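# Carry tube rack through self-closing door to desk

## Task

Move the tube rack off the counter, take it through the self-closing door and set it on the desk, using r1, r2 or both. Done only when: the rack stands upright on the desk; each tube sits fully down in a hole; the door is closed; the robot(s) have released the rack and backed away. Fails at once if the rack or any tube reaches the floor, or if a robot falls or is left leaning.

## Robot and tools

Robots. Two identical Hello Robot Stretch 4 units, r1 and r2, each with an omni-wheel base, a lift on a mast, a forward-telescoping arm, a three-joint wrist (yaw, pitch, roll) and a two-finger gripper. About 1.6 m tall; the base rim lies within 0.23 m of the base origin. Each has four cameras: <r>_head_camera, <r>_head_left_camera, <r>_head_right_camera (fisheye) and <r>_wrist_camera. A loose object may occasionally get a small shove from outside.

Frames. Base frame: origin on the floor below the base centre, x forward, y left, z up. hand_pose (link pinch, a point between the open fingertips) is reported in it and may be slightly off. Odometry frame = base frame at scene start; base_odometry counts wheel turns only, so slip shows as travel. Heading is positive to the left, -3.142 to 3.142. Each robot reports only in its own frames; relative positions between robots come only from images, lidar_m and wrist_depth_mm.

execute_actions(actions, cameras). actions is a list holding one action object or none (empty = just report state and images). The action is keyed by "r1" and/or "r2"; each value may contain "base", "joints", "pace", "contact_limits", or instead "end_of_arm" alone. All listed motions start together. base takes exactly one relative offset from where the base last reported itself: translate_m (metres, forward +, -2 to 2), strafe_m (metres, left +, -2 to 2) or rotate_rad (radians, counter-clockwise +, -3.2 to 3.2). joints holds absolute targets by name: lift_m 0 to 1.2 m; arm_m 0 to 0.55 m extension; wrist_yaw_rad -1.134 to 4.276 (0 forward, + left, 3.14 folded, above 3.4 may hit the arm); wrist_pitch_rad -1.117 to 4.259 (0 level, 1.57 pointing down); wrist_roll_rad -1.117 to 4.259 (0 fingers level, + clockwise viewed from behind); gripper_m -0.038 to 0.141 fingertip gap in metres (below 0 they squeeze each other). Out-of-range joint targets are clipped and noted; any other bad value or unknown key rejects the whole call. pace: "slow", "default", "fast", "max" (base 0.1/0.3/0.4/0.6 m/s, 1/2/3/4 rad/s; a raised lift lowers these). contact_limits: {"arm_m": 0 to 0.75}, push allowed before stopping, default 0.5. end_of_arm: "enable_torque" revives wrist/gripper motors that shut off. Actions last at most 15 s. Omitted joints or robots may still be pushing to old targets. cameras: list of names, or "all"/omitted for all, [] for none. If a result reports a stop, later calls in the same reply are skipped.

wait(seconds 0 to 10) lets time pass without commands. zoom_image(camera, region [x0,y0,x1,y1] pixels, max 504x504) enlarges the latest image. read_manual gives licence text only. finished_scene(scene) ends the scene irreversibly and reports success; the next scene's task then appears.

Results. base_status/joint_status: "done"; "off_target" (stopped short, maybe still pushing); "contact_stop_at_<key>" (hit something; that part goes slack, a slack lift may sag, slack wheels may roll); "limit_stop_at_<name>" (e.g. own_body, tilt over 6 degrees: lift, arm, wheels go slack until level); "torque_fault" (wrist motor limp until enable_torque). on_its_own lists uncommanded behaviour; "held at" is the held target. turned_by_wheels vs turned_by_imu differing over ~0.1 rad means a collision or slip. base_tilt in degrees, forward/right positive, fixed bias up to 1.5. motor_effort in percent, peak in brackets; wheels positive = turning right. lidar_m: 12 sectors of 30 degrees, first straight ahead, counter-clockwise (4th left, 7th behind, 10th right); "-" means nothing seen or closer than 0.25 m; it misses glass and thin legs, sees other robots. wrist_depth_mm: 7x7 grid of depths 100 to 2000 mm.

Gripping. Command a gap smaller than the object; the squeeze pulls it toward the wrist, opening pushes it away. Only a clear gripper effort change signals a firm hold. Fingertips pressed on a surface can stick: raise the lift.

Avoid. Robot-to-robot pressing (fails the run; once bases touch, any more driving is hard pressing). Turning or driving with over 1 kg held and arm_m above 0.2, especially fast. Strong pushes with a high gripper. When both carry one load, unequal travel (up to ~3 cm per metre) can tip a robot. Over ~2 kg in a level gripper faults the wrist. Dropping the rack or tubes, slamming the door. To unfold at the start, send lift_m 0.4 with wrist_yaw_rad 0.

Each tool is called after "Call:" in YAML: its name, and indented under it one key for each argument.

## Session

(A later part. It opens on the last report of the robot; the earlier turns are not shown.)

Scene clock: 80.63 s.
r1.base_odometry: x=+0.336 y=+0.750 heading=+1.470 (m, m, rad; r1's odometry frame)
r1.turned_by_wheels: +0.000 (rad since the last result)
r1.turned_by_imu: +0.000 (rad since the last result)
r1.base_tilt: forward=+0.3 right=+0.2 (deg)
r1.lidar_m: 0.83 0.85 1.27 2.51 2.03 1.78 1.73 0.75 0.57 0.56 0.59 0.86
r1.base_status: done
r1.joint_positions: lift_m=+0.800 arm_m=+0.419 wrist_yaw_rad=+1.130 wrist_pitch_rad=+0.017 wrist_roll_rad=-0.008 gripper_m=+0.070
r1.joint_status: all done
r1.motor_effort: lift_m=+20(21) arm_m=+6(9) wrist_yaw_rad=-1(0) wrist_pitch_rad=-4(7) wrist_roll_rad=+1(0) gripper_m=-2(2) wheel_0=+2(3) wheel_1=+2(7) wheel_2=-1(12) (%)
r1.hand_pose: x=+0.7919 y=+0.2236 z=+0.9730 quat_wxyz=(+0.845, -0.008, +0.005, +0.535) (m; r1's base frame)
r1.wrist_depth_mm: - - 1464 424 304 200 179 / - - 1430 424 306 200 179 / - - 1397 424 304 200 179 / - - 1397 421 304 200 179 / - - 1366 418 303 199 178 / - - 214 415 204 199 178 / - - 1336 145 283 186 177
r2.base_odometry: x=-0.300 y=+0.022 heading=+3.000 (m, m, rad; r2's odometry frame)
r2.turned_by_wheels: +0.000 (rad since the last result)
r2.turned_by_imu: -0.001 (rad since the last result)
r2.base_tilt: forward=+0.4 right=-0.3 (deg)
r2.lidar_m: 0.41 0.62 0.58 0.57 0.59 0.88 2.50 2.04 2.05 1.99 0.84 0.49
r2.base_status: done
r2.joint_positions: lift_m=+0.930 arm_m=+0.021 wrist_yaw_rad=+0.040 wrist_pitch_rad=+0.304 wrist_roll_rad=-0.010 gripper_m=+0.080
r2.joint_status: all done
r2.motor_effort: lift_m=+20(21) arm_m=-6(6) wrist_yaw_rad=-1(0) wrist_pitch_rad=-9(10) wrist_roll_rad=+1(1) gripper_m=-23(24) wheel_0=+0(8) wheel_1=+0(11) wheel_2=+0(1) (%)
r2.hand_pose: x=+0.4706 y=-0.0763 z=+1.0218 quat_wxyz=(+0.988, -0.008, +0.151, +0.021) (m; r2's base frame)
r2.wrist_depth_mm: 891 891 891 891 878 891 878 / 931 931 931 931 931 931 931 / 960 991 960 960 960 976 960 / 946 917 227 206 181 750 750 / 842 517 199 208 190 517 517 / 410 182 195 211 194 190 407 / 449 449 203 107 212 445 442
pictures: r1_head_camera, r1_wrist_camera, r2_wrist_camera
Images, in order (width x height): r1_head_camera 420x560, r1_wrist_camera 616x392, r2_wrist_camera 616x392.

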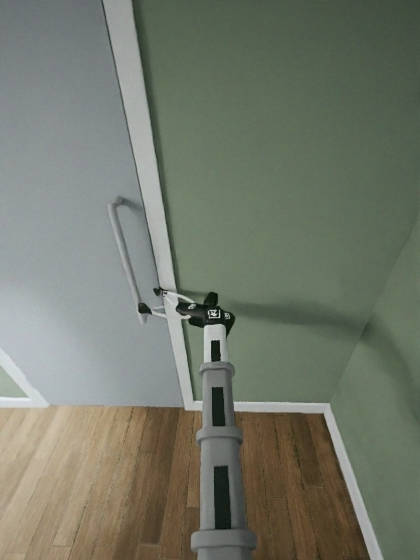

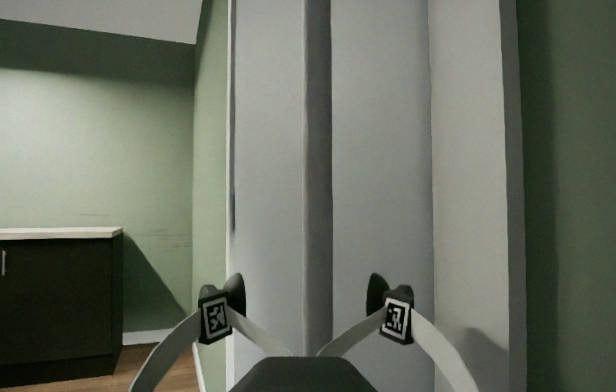

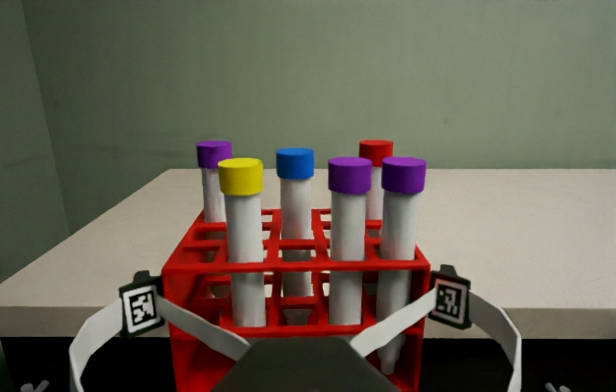

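Call:
execute_actions:
  actions:
    - {"r1":{"base":{"strafe_m":0.115},"joints":{"arm_m":0.462},"pace":"slow"},"r2":{"base":{"translate_m":-0.3}}}
  cameras: ["r1_head_camera","r1_wrist_camera"]

Scene clock: 84.77 s.
r1.base_odometry: x=+0.222 y=+0.761 heading=+1.469 (m, m, rad; r1's odometry frame)
r1.turned_by_wheels: -0.001 (rad since the last result)
r1.turned_by_imu: -0.001 (rad since the last result)
r1.base_tilt: forward=+0.3 right=+0.1 (deg)
r1.lidar_m: 0.83 0.89 1.29 2.39 1.66 1.76 1.72 0.88 0.68 0.67 0.73 0.85
r1.base_status: done
r1.joint_positions: lift_m=+0.800 arm_m=+0.461 wrist_yaw_rad=+1.130 wrist_pitch_rad=+0.017 wrist_roll_rad=-0.008 gripper_m=+0.070
r1.joint_status: all done
r1.motor_effort: lift_m=+21(21) arm_m=+7(6) wrist_yaw_rad=-1(6) wrist_pitch_rad=-6(6) wrist_roll_rad=+0(1) gripper_m=+0(4) wheel_0=-7(7) wheel_1=+1(6) wheel_2=-1(2) (%)
r1.hand_pose: x=+0.8337 y=+0.2236 z=+0.9730 quat_wxyz=(+0.845, -0.008, +0.005, +0.535) (m; r1's base frame)
r1.wrist_depth_mm: - - 1160 402 230 173 - / - - 1008 399 229 173 146 / - - 991 399 229 174 146 / - - 976 394 229 173 146 / - - 976 394 228 173 145 / - - 214 389 194 172 145 / - - 960 148 226 158 -
r2.base_odometry: x=-0.003 y=-0.021 heading=+3.000 (m, m, rad; r2's odometry frame)
r2.turned_by_wheels: +0.000 (rad since the last result)
r2.turned_by_imu: +0.001 (rad since the last result)
r2.base_tilt: forward=+0.3 right=-0.3 (deg)
r2.lidar_m: 0.42 0.81 0.61 0.56 0.60 0.87 2.21 1.67 2.06 1.97 1.25 0.48
r2.base_status: done
r2.joint_positions: lift_m=+0.930 arm_m=+0.021 wrist_yaw_rad=+0.040 wrist_pitch_rad=+0.304 wrist_roll_rad=-0.010 gripper_m=+0.080
r2.joint_status: not commanded
r2.motor_effort: lift_m=+20(20) arm_m=-6(7) wrist_yaw_rad=-1(1) wrist_pitch_rad=-10(11) wrist_roll_rad=+1(1) gripper_m=-23(23) wheel_0=-1(5) wheel_1=+0(6) wheel_2=+0(11) (%)
r2.hand_pose: x=+0.4706 y=-0.0763 z=+1.0218 quat_wxyz=(+0.988, -0.008, +0.151, +0.021) (m; r2's base frame)
r2.wrist_depth_mm: 976 1182 1160 1160 1160 1138 1160 / 976 1229 1229 1205 1205 1205 1205 / 960 1255 1229 1229 1229 1229 1229 / 960 917 226 206 181 750 741 / 976 741 199 208 189 723 723 / 976 182 195 210 193 189 759 / 931 1182 203 106 212 809 798
pictures: r1_head_camera, r1_wrist_camera
Images, in order (width x height): r1_head_camera 420x560, r1_wrist_camera 616x392.

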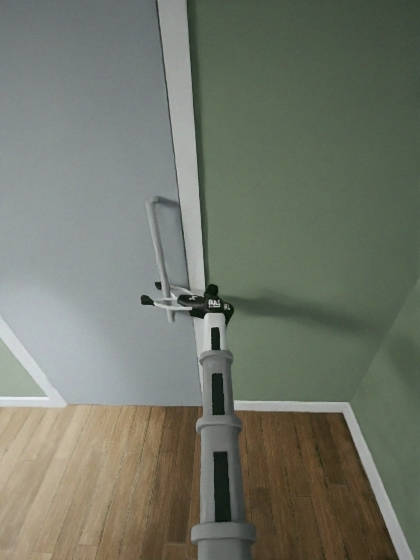

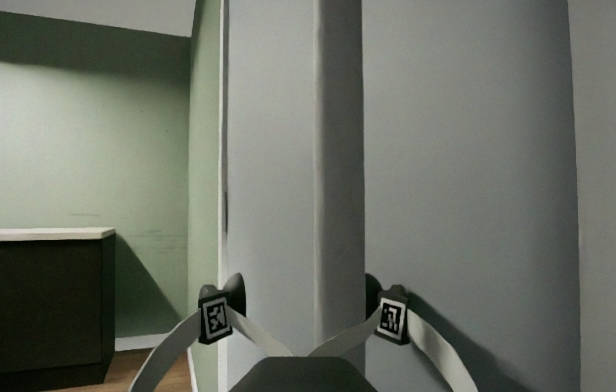

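Call:
execute_actions:
  actions:
    - {"r1":{"joints":{"gripper_m":-0.01}}}
  cameras: ["r1_wrist_camera"]

Call:
execute_actions:
  actions:
    - {"r1":{"joints":{"arm_m":0.36},"pace":"slow"}}
  cameras: ["r1_head_camera","r1_wrist_camera"]

Scene clock: 89.47 s.
r1.base_odometry: x=+0.222 y=+0.761 heading=+1.469 (m, m, rad; r1's odometry frame)
r1.turned_by_wheels: +0.000 (rad since the last result)
r1.turned_by_imu: -0.001 (rad since the last result)
r1.base_tilt: forward=+0.3 right=+0.1 (deg)
r1.lidar_m: 0.80 0.91 1.30 2.38 1.65 1.79 1.72 0.90 0.68 0.68 0.72 0.86
r1.base_status: not commanded
r1.joint_positions: lift_m=+0.800 arm_m=+0.461 wrist_yaw_rad=+1.118 wrist_pitch_rad=+0.017 wrist_roll_rad=-0.008 gripper_m=-0.010
r1.joint_status: all done
r1.on_its_own: wrist_yaw_rad is at rest, and its effort (+32) is outside its rest range (-13 to +13)
r1.motor_effort: lift_m=+20(21) arm_m=+4(8) wrist_yaw_rad=+32(33) wrist_pitch_rad=-5(7) wrist_roll_rad=+0(0) gripper_m=-4(10) wheel_0=-8(8) wheel_1=-4(4) wheel_2=-1(1) (%)
r1.hand_pose: x=+0.8370 y=+0.2212 z=+0.9730 quat_wxyz=(+0.848, -0.008, +0.005, +0.531) (m; r1's base frame)
r1.wrist_depth_mm: - - 976 178 234 168 - / - - 976 176 233 168 142 / - - 960 175 233 168 143 / - - 931 174 233 168 142 / - - 931 173 232 168 142 / - - 931 172 198 167 141 / - - 368 152 217 154 -
r2.base_odometry: x=-0.003 y=-0.021 heading=+3.000 (m, m, rad; r2's odometry frame)
r2.turned_by_wheels: +0.000 (rad since the last result)
r2.turned_by_imu: +0.000 (rad since the last result)
r2.base_tilt: forward=+0.4 right=-0.3 (deg)
r2.lidar_m: 0.42 0.81 0.59 0.57 0.61 0.89 2.19 1.67 2.05 1.98 1.26 0.49
r2.base_status: not commanded
r2.joint_positions: lift_m=+0.930 arm_m=+0.021 wrist_yaw_rad=+0.040 wrist_pitch_rad=+0.304 wrist_roll_rad=-0.010 gripper_m=+0.080
r2.joint_status: not commanded
r2.motor_effort: lift_m=+19(20) arm_m=-6(6) wrist_yaw_rad=-1(1) wrist_pitch_rad=-11(8) wrist_roll_rad=+1(1) gripper_m=-23(24) wheel_0=-1(1) wheel_1=-1(1) wheel_2=+0(0) (%)
r2.hand_pose: x=+0.4706 y=-0.0763 z=+1.0218 quat_wxyz=(+0.988, -0.008, +0.151, +0.021) (m; r2's base frame)
r2.wrist_depth_mm: 960 1160 1160 1160 1160 1138 1160 / 976 1205 1205 1205 1229 1205 1205 / 960 1255 1255 1255 1229 1255 1229 / 960 917 229 206 181 750 750 / 976 741 195 208 189 723 723 / 976 182 195 210 194 189 759 / 931 1182 203 107 211 809 798
pictures: r1_wrist_camera
Images, in order (width x height): r1_wrist_camera 616x392.

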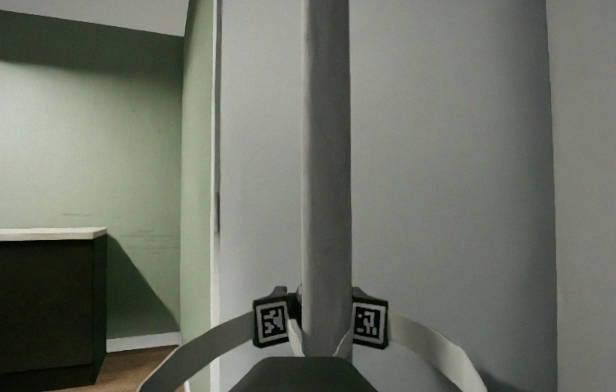

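Scene clock: 91.77 s.
r1.base_odometry: x=+0.222 y=+0.762 heading=+1.471 (m, m, rad; r1's odometry frame)
r1.turned_by_wheels: +0.002 (rad since the last result)
r1.turned_by_imu: -0.004 (rad since the last result)
r1.base_tilt: forward=+0.3 right=+0.1 (deg)
r1.lidar_m: 0.70 0.73 1.26 2.38 1.65 1.78 1.73 0.90 0.68 0.67 0.72 0.87
r1.base_status: not commanded
r1.joint_positions: lift_m=+0.800 arm_m=+0.363 wrist_yaw_rad=+1.120 wrist_pitch_rad=+0.018 wrist_roll_rad=-0.009 gripper_m=-0.010
r1.joint_status: all done
r1.on_its_own: wrist_yaw_rad is at rest, and its effort (+27) is outside its rest range (-13 to +13)
r1.motor_effort: lift_m=+21(21) arm_m=-15(16) wrist_yaw_rad=+27(44) wrist_pitch_rad=-7(6) wrist_roll_rad=+2(3) gripper_m=-19(20) wheel_0=+6(7) wheel_1=-5(5) wheel_2=+14(14) (%)
r1.hand_pose: x=+0.7379 y=+0.2216 z=+0.9729 quat_wxyz=(+0.847, -0.009, +0.005, +0.531) (m; r1's base frame)
r1.wrist_depth_mm: - - 1756 188 247 167 - / - - 1708 186 249 167 139 / - - 1708 185 248 167 138 / - - 1661 184 248 167 138 / - - 1618 183 247 167 137 / - - 1576 182 204 166 137 / 1983 - 569 152 228 150 -
r2.base_odometry: x=-0.003 y=-0.021 heading=+3.000 (m, m, rad; r2's odometry frame)
r2.turned_by_wheels: +0.000 (rad since the last result)
r2.turned_by_imu: +0.000 (rad since the last result)
r2.base_tilt: forward=+0.4 right=-0.3 (deg)
r2.lidar_m: 0.42 0.82 0.58 0.57 0.62 0.87 2.16 1.67 2.03 1.98 1.25 0.49
r2.base_status: not commanded
r2.joint_positions: lift_m=+0.930 arm_m=+0.021 wrist_yaw_rad=+0.040 wrist_pitch_rad=+0.304 wrist_roll_rad=-0.010 gripper_m=+0.080
r2.joint_status: not commanded
r2.motor_effort: lift_m=+19(19) arm_m=-6(6) wrist_yaw_rad=-1(1) wrist_pitch_rad=-11(11) wrist_roll_rad=+1(1) gripper_m=-20(21) wheel_0=-1(1) wheel_1=-1(1) wheel_2=+0(0) (%)
r2.hand_pose: x=+0.4706 y=-0.0763 z=+1.0218 quat_wxyz=(+0.988, -0.008, +0.151, +0.021) (m; r2's base frame)
r2.wrist_depth_mm: 960 1160 1160 1160 1160 1138 1138 / 976 1205 1205 1205 1205 1182 1205 / 960 1255 1229 1255 1229 1255 1205 / 960 917 229 206 181 750 750 / 976 732 195 208 189 723 723 / 960 182 196 210 194 188 768 / 931 1182 203 107 211 798 809
pictures: r1_head_camera, r1_wrist_camera
Images, in order (width x height): r1_head_camera 420x560, r1_wrist_camera 616x392.

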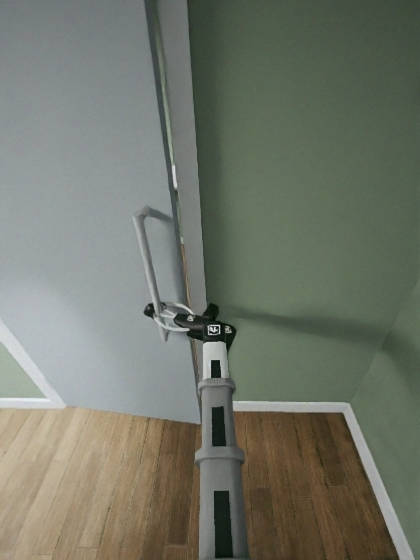

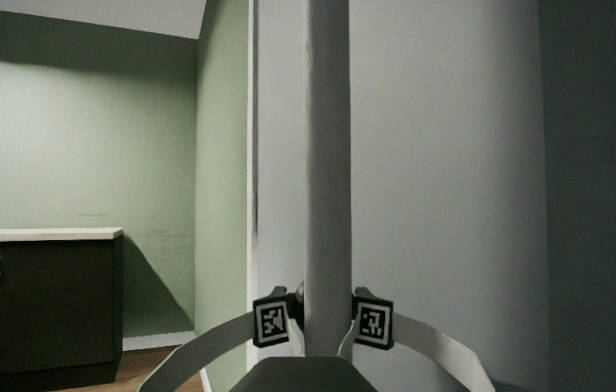

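Call:
execute_actions:
  actions:
    - {"r1":{"base":{"translate_m":-0.18},"joints":{"arm_m":0.55},"pace":"slow"}}
  cameras: []

Call:
execute_actions:
  actions:
    - {"r1":{"base":{"strafe_m":0.095},"joints":{"arm_m":0.40,"wrist_yaw_rad":0.88},"pace":"slow"}}
  cameras: ["r1_head_camera","r1_wrist_camera"]

Scene clock: 103.00 s.
r1.base_odometry: x=+0.204 y=+0.583 heading=+1.471 (m, m, rad; r1's odometry frame)
r1.turned_by_wheels: +0.000 (rad since the last result)
r1.turned_by_imu: +0.003 (rad since the last result)
r1.base_tilt: forward=+0.5 right=+0.2 (deg)
r1.lidar_m: 0.90 0.98 1.55 2.41 1.55 1.60 1.55 0.88 0.66 0.65 0.72 1.04
r1.base_status: done
r1.joint_positions: lift_m=+0.800 arm_m=+0.550 wrist_yaw_rad=+1.119 wrist_pitch_rad=+0.018 wrist_roll_rad=-0.009 gripper_m=-0.010
r1.joint_status: all done
r1.on_its_own: wrist_yaw_rad is at rest, and its effort (+32) is outside its rest range (-13 to +13)
r1.motor_effort: lift_m=+21(20) arm_m=+0(17) wrist_yaw_rad=+32(33) wrist_pitch_rad=-7(7) wrist_roll_rad=+2(2) gripper_m=-13(19) wheel_0=-3(3) wheel_1=-7(11) wheel_2=+12(22) (%)
r1.hand_pose: x=+0.9254 y=+0.2214 z=+0.9730 quat_wxyz=(+0.847, -0.008, +0.005, +0.531) (m; r1's base frame)
r1.wrist_depth_mm: - - 1708 187 249 168 - / - - 1661 186 248 168 139 / - - 1618 186 248 168 139 / - - 1576 185 248 168 139 / - - 1537 183 247 168 138 / - - 1537 182 204 167 138 / - - 530 152 228 146 -
r2.base_odometry: x=-0.003 y=-0.021 heading=+3.000 (m, m, rad; r2's odometry frame)
r2.turned_by_wheels: +0.000 (rad since the last result)
r2.turned_by_imu: +0.001 (rad since the last result)
r2.base_tilt: forward=+0.4 right=-0.3 (deg)
r2.lidar_m: 0.43 0.82 0.59 0.57 0.59 0.89 2.20 1.57 2.04 1.97 1.24 0.47
r2.base_status: not commanded
r2.joint_positions: lift_m=+0.930 arm_m=+0.021 wrist_yaw_rad=+0.040 wrist_pitch_rad=+0.304 wrist_roll_rad=-0.010 gripper_m=+0.080
r2.joint_status: not commanded
r2.motor_effort: lift_m=+19(20) arm_m=-6(6) wrist_yaw_rad=-1(1) wrist_pitch_rad=-8(9) wrist_roll_rad=+0(1) gripper_m=-21(22) wheel_0=-1(1) wheel_1=+0(0) wheel_2=+0(0) (%)
r2.hand_pose: x=+0.4706 y=-0.0763 z=+1.0218 quat_wxyz=(+0.988, -0.008, +0.151, +0.021) (m; r2's base frame)
r2.wrist_depth_mm: 960 1182 1160 1160 1160 1160 1160 / 976 1205 1205 1229 1205 1205 1182 / 960 1255 1229 1229 1229 1255 1205 / 976 917 229 206 181 750 750 / 960 741 195 208 189 723 723 / 960 182 196 210 193 189 759 / 931 1182 203 107 211 798 798
pictures: none
No camera images: the call's "cameras" was empty. Leave "cameras" out to get every camera's image.

Scene clock: 105.77 s.
r1.base_odometry: x=+0.109 y=+0.593 heading=+1.473 (m, m, rad; r1's odometry frame)
r1.turned_by_wheels: +0.002 (rad since the last result)
r1.turned_by_imu: -0.073 (rad since the last result)
r1.base_tilt: forward=+0.3 right=+0.1 (deg)
r1.lidar_m: 0.78 0.89 1.40 2.25 1.47 1.63 1.56 1.17 0.79 0.77 0.83 1.06
r1.base_status: done
r1.joint_positions: lift_m=+0.800 arm_m=+0.403 wrist_yaw_rad=+0.879 wrist_pitch_rad=+0.018 wrist_roll_rad=-0.009 gripper_m=-0.010
r1.joint_status: all done
r1.motor_effort: lift_m=+21(21) arm_m=-15(19) wrist_yaw_rad=+2(51) wrist_pitch_rad=-7(6) wrist_roll_rad=+1(1) gripper_m=-19(20) wheel_0=+6(17) wheel_1=+1(15) wheel_2=+14(13) (%)
r1.hand_pose: x=+0.8248 y=+0.1665 z=+0.9730 quat_wxyz=(+0.905, -0.008, +0.006, +0.426) (m; r1's base frame)
r1.wrist_depth_mm: - 1499 668 191 233 175 173 / - 1464 654 190 232 175 170 / - 1430 647 189 231 175 168 / - 1397 640 188 231 174 166 / - 1366 634 186 229 173 164 / - 1366 627 180 202 173 163 / - 1336 500 178 217 160 162
r2.base_odometry: x=-0.003 y=-0.021 heading=+3.000 (m, m, rad; r2's odometry frame)
r2.turned_by_wheels: +0.000 (rad since the last result)
r2.turned_by_imu: +0.000 (rad since the last result)
r2.base_tilt: forward=+0.4 right=-0.3 (deg)
r2.lidar_m: 0.42 0.82 0.60 0.56 0.60 0.87 2.21 1.48 2.04 1.99 1.26 0.49
r2.base_status: not commanded
r2.joint_positions: lift_m=+0.930 arm_m=+0.021 wrist_yaw_rad=+0.040 wrist_pitch_rad=+0.304 wrist_roll_rad=-0.010 gripper_m=+0.080
r2.joint_status: not commanded
r2.motor_effort: lift_m=+20(20) arm_m=-6(6) wrist_yaw_rad=-1(2) wrist_pitch_rad=-10(10) wrist_roll_rad=+1(1) gripper_m=-21(23) wheel_0=-1(1) wheel_1=-1(1) wheel_2=+0(0) (%)
r2.hand_pose: x=+0.4706 y=-0.0763 z=+1.0218 quat_wxyz=(+0.988, -0.008, +0.151, +0.021) (m; r2's base frame)
r2.wrist_depth_mm: 976 1182 1160 1160 1138 1160 1160 / 960 1205 1205 1205 1229 1205 1205 / 976 1255 1255 1229 1229 1255 1229 / 960 917 229 206 181 750 750 / 976 741 195 208 189 723 723 / 976 182 196 210 193 188 759 / 931 1182 203 107 211 809 798
pictures: r1_head_camera, r1_wrist_camera
Images, in order (width x height): r1_head_camera 420x560, r1_wrist_camera 616x392.

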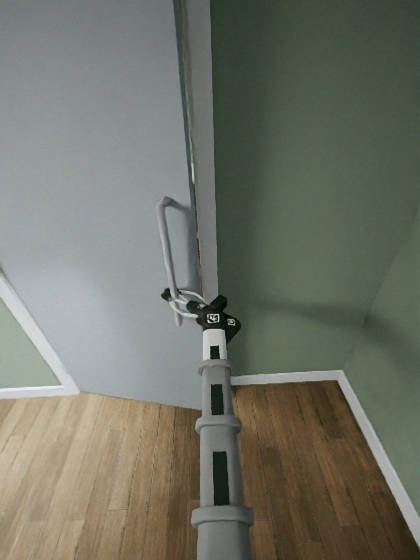

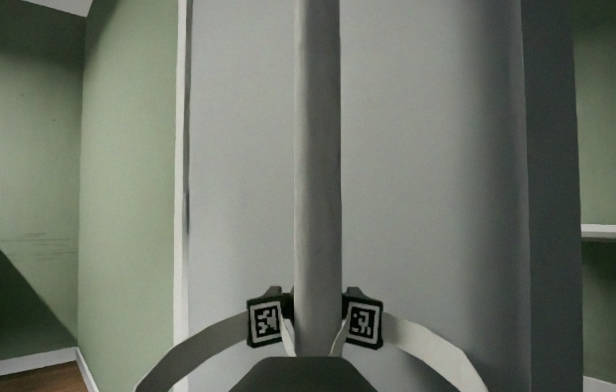

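Call:
execute_actions:
  actions:
    - {"r1":{"base":{"strafe_m":0.035},"joints":{"arm_m":0.31},"pace":"slow"}}
  cameras: []

Call:
execute_actions:
  actions:
    - {"r1":{"base":{"strafe_m":0.04},"joints":{"arm_m":0.23},"pace":"slow"}}
  cameras: ["r1_head_camera","r1_wrist_camera"]

Scene clock: 114.50 s.
r1.base_odometry: x=+0.074 y=+0.596 heading=+1.475 (m, m, rad; r1's odometry frame)
r1.turned_by_wheels: +0.002 (rad since the last result)
r1.turned_by_imu: -0.034 (rad since the last result)
r1.base_tilt: forward=+0.4 right=+0.1 (deg)
r1.lidar_m: 0.70 0.79 1.32 2.23 1.44 1.55 1.57 1.27 0.85 0.82 0.87 1.06
r1.base_status: done
r1.joint_positions: lift_m=+0.800 arm_m=+0.313 wrist_yaw_rad=+0.878 wrist_pitch_rad=+0.018 wrist_roll_rad=-0.009 gripper_m=-0.010
r1.joint_status: all done
r1.motor_effort: lift_m=+21(21) arm_m=-15(16) wrist_yaw_rad=+7(40) wrist_pitch_rad=-5(7) wrist_roll_rad=+2(3) gripper_m=-19(19) wheel_0=+8(11) wheel_1=-3(6) wheel_2=+14(14) (%)
r1.hand_pose: x=+0.7351 y=+0.1660 z=+0.9729 quat_wxyz=(+0.905, -0.008, +0.006, +0.425) (m; r1's base frame)
r1.wrist_depth_mm: - 1576 831 194 235 172 163 / - 1537 820 193 234 172 158 / - 1537 798 191 234 172 157 / - 1499 798 190 232 171 155 / - 1464 788 190 231 170 154 / - 1464 768 180 200 170 152 / - 1464 549 177 219 156 150
r2.base_odometry: x=-0.003 y=-0.021 heading=+3.000 (m, m, rad; r2's odometry frame)
r2.turned_by_wheels: +0.000 (rad since the last result)
r2.turned_by_imu: +0.000 (rad since the last result)
r2.base_tilt: forward=+0.3 right=-0.3 (deg)
r2.lidar_m: 0.41 0.80 0.59 0.57 0.60 0.87 2.19 1.46 1.98 1.99 1.24 0.48
r2.base_status: not commanded
r2.joint_positions: lift_m=+0.930 arm_m=+0.021 wrist_yaw_rad=+0.040 wrist_pitch_rad=+0.304 wrist_roll_rad=-0.010 gripper_m=+0.080
r2.joint_status: not commanded
r2.motor_effort: lift_m=+20(20) arm_m=-6(6) wrist_yaw_rad=-1(1) wrist_pitch_rad=-10(10) wrist_roll_rad=+1(0) gripper_m=-22(22) wheel_0=-1(1) wheel_1=-1(0) wheel_2=+0(0) (%)
r2.hand_pose: x=+0.4706 y=-0.0763 z=+1.0218 quat_wxyz=(+0.988, -0.008, +0.151, +0.021) (m; r2's base frame)
r2.wrist_depth_mm: 960 1160 1160 1160 1160 1138 1160 / 960 1205 1205 1229 1205 1205 1205 / 976 1229 1229 1229 1229 1255 1229 / 960 917 229 206 181 750 750 / 976 741 195 208 189 723 715 / 960 182 196 210 194 188 759 / 917 1182 204 107 211 809 798
pictures: none
No camera images: the call's "cameras" was empty. Leave "cameras" out to get every camera's image.

Scene clock: 116.57 s.
r1.base_odometry: x=+0.034 y=+0.601 heading=+1.476 (m, m, rad; r1's odometry frame)
r1.turned_by_wheels: +0.001 (rad since the last result)
r1.turned_by_imu: -0.054 (rad since the last result)
r1.base_tilt: forward=+0.3 right=+0.1 (deg)
r1.lidar_m: 0.61 0.71 1.25 2.16 1.39 1.41 1.60 1.46 0.94 0.89 0.93 1.05
r1.base_status: done
r1.joint_positions: lift_m=+0.800 arm_m=+0.233 wrist_yaw_rad=+0.879 wrist_pitch_rad=+0.018 wrist_roll_rad=-0.009 gripper_m=-0.010
r1.joint_status: all done
r1.motor_effort: lift_m=+21(21) arm_m=-15(17) wrist_yaw_rad=+2(45) wrist_pitch_rad=-8(7) wrist_roll_rad=+2(2) gripper_m=-18(19) wheel_0=+4(13) wheel_1=-4(6) wheel_2=+13(9) (%)
r1.hand_pose: x=+0.6549 y=+0.1664 z=+0.9728 quat_wxyz=(+0.905, -0.008, +0.006, +0.426) (m; r1's base frame)
r1.wrist_depth_mm: - 1499 991 192 235 169 156 / - 1464 960 190 234 169 154 / - 1464 931 189 235 169 153 / - 1430 931 189 233 169 151 / - 1430 917 187 232 168 150 / - 1430 917 180 199 167 147 / - 1397 591 178 217 154 -
r2.base_odometry: x=-0.003 y=-0.021 heading=+3.000 (m, m, rad; r2's odometry frame)
r2.turned_by_wheels: +0.000 (rad since the last result)
r2.turned_by_imu: +0.000 (rad since the last result)
r2.base_tilt: forward=+0.3 right=-0.4 (deg)
r2.lidar_m: 0.42 0.80 0.62 0.57 0.60 0.88 2.21 1.41 1.91 1.98 1.26 0.51
r2.base_status: not commanded
r2.joint_positions: lift_m=+0.930 arm_m=+0.021 wrist_yaw_rad=+0.040 wrist_pitch_rad=+0.304 wrist_roll_rad=-0.010 gripper_m=+0.080
r2.joint_status: not commanded
r2.motor_effort: lift_m=+20(19) arm_m=-6(6) wrist_yaw_rad=-2(2) wrist_pitch_rad=-12(10) wrist_roll_rad=+0(0) gripper_m=-23(23) wheel_0=-1(1) wheel_1=-1(0) wheel_2=+0(0) (%)
r2.hand_pose: x=+0.4706 y=-0.0763 z=+1.0218 quat_wxyz=(+0.988, -0.008, +0.151, +0.021) (m; r2's base frame)
r2.wrist_depth_mm: 960 1160 1160 1160 1160 1160 1160 / 960 1229 1229 1205 1205 1205 1205 / 976 1255 1229 1255 1255 1229 1229 / 960 917 229 206 181 750 750 / 976 741 195 208 189 723 723 / 960 182 196 210 194 189 759 / 917 1182 203 107 211 798 798
pictures: r1_head_camera, r1_wrist_camera
Images, in order (width x height): r1_head_camera 420x560, r1_wrist_camera 616x392.

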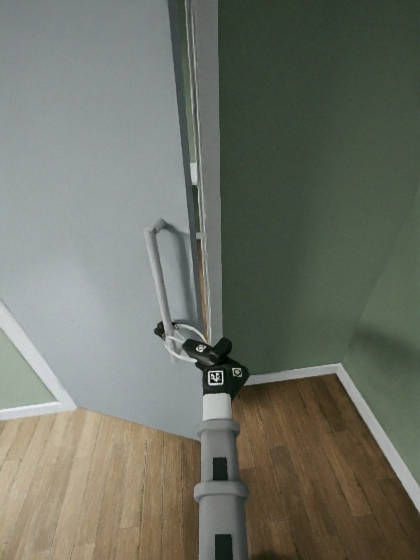

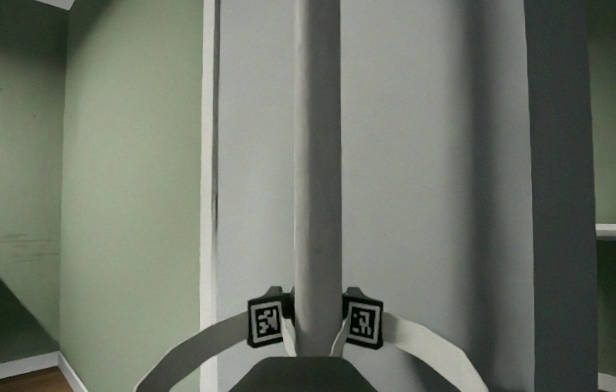

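Call:
execute_actions:
  actions:
    - {"r1":{"base":{"strafe_m":0.15},"joints":{"arm_m":0.13},"pace":"slow"}}
  cameras: []

Call:
execute_actions:
  actions:
    - {"r1":{"base":{"translate_m":-0.12},"pace":"slow"}}
  cameras: ["r1_head_left_camera","r1_wrist_camera"]

Scene clock: 123.73 s.
r1.base_odometry: x=-0.115 y=+0.615 heading=+1.473 (m, m, rad; r1's odometry frame)
r1.turned_by_wheels: -0.002 (rad since the last result)
r1.turned_by_imu: -0.175 (rad since the last result)
r1.base_tilt: forward=+0.4 right=+0.2 (deg)
r1.lidar_m: 0.50 0.63 0.99 1.80 2.02 1.33 1.65 1.65 1.22 1.03 1.04 1.10
r1.base_status: done
r1.joint_positions: lift_m=+0.800 arm_m=+0.132 wrist_yaw_rad=+0.855 wrist_pitch_rad=+0.018 wrist_roll_rad=-0.009 gripper_m=-0.010
r1.joint_status: all done
r1.on_its_own: wrist_yaw_rad is at rest, and its effort (+71) is outside its rest range (-13 to +13)
r1.motor_effort: lift_m=+21(21) arm_m=-10(17) wrist_yaw_rad=+71(73) wrist_pitch_rad=-8(9) wrist_roll_rad=+0(3) gripper_m=-11(18) wheel_0=-20(21) wheel_1=-5(7) wheel_2=-5(11) (%)
r1.hand_pose: x=+0.5579 y=+0.1603 z=+0.9729 quat_wxyz=(+0.910, -0.008, +0.006, +0.415) (m; r1's base frame)
r1.wrist_depth_mm: 1336 1025 591 353 223 195 167 / 1336 1008 591 349 223 194 167 / 1308 1008 580 349 222 193 167 / 1308 991 574 347 222 193 166 / 1281 991 569 345 220 192 165 / 1281 976 559 208 175 186 164 / 1281 976 307 172 198 174 164
r2.base_odometry: x=-0.003 y=-0.021 heading=+3.000 (m, m, rad; r2's odometry frame)
r2.turned_by_wheels: +0.000 (rad since the last result)
r2.turned_by_imu: +0.001 (rad since the last result)
r2.base_tilt: forward=+0.3 right=-0.3 (deg)
r2.lidar_m: 0.44 0.81 0.61 0.56 0.60 0.86 2.20 1.33 1.37 1.99 1.24 0.49
r2.base_status: not commanded
r2.joint_positions: lift_m=+0.930 arm_m=+0.021 wrist_yaw_rad=+0.040 wrist_pitch_rad=+0.304 wrist_roll_rad=-0.010 gripper_m=+0.080
r2.joint_status: not commanded
r2.motor_effort: lift_m=+20(20) arm_m=-6(6) wrist_yaw_rad=-1(2) wrist_pitch_rad=-10(9) wrist_roll_rad=+1(1) gripper_m=-21(23) wheel_0=-1(1) wheel_1=+0(1) wheel_2=+0(0) (%)
r2.hand_pose: x=+0.4706 y=-0.0763 z=+1.0218 quat_wxyz=(+0.988, -0.008, +0.151, +0.021) (m; r2's base frame)
r2.wrist_depth_mm: 960 1160 1160 1182 1160 1138 1138 / 960 1205 1205 1182 1205 1205 1205 / 976 1255 1255 1229 1229 1229 1255 / 976 904 229 206 181 750 750 / 960 741 195 208 189 723 715 / 960 182 196 210 193 189 768 / 917 1182 204 107 212 798 798
pictures: none
No camera images: the call's "cameras" was empty. Leave "cameras" out to get every camera's image.

Scene clock: 126.20 s.
r1.base_odometry: x=-0.127 y=+0.496 heading=+1.475 (m, m, rad; r1's odometry frame)
r1.turned_by_wheels: +0.001 (rad since the last result)
r1.turned_by_imu: -0.139 (rad since the last result)
r1.base_tilt: forward=+0.4 right=+0.1 (deg)
r1.lidar_m: 0.53 0.53 0.91 1.58 1.94 1.22 1.38 1.57 1.43 1.12 1.10 1.22
r1.base_status: done
r1.joint_positions: lift_m=+0.800 arm_m=+0.132 wrist_yaw_rad=+0.883 wrist_pitch_rad=+0.018 wrist_roll_rad=-0.009 gripper_m=-0.010
r1.joint_status: not commanded
r1.motor_effort: lift_m=+21(21) arm_m=-10(10) wrist_yaw_rad=-10(71) wrist_pitch_rad=-7(6) wrist_roll_rad=+1(3) gripper_m=-17(19) wheel_0=+5(21) wheel_1=-7(13) wheel_2=+19(19) (%)
r1.hand_pose: x=+0.5534 y=+0.1674 z=+0.9729 quat_wxyz=(+0.904, -0.008, +0.006, +0.427) (m; r1's base frame)
r1.wrist_depth_mm: 1281 1042 585 194 228 174 559 / 1255 1025 574 191 228 174 182 / 1205 1008 564 189 227 174 180 / 1182 991 559 187 227 173 177 / 1205 991 554 186 225 173 176 / 1182 976 549 184 199 172 174 / 1205 976 433 177 208 161 172
r2.base_odometry: x=-0.003 y=-0.021 heading=+3.000 (m, m, rad; r2's odometry frame)
r2.turned_by_wheels: +0.000 (rad since the last result)
r2.turned_by_imu: +0.000 (rad since the last result)
r2.base_tilt: forward=+0.3 right=-0.3 (deg)
r2.lidar_m: 0.41 0.83 0.58 0.57 0.61 0.88 2.20 1.24 1.27 1.98 1.25 0.48
r2.base_status: not commanded
r2.joint_positions: lift_m=+0.930 arm_m=+0.021 wrist_yaw_rad=+0.040 wrist_pitch_rad=+0.304 wrist_roll_rad=-0.010 gripper_m=+0.080
r2.joint_status: not commanded
r2.motor_effort: lift_m=+20(20) arm_m=-6(6) wrist_yaw_rad=+0(1) wrist_pitch_rad=-9(10) wrist_roll_rad=+1(1) gripper_m=-22(24) wheel_0=-1(1) wheel_1=-1(0) wheel_2=+0(0) (%)
r2.hand_pose: x=+0.4706 y=-0.0763 z=+1.0218 quat_wxyz=(+0.988, -0.008, +0.151, +0.021) (m; r2's base frame)
r2.wrist_depth_mm: 960 1160 1160 1160 1160 1160 1160 / 960 1205 1229 1205 1182 1205 1205 / 976 1281 1229 1229 1229 1229 1229 / 960 917 229 206 181 750 750 / 960 741 195 208 189 723 723 / 976 182 196 209 193 189 759 / 931 1205 204 107 211 809 809
pictures: r1_head_left_camera, r1_wrist_camera
Images, in order (width x height): r1_head_left_camera 420x672, r1_wrist_camera 616x392.

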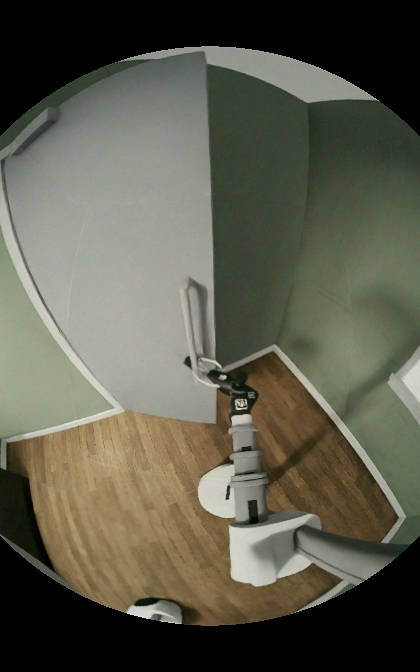

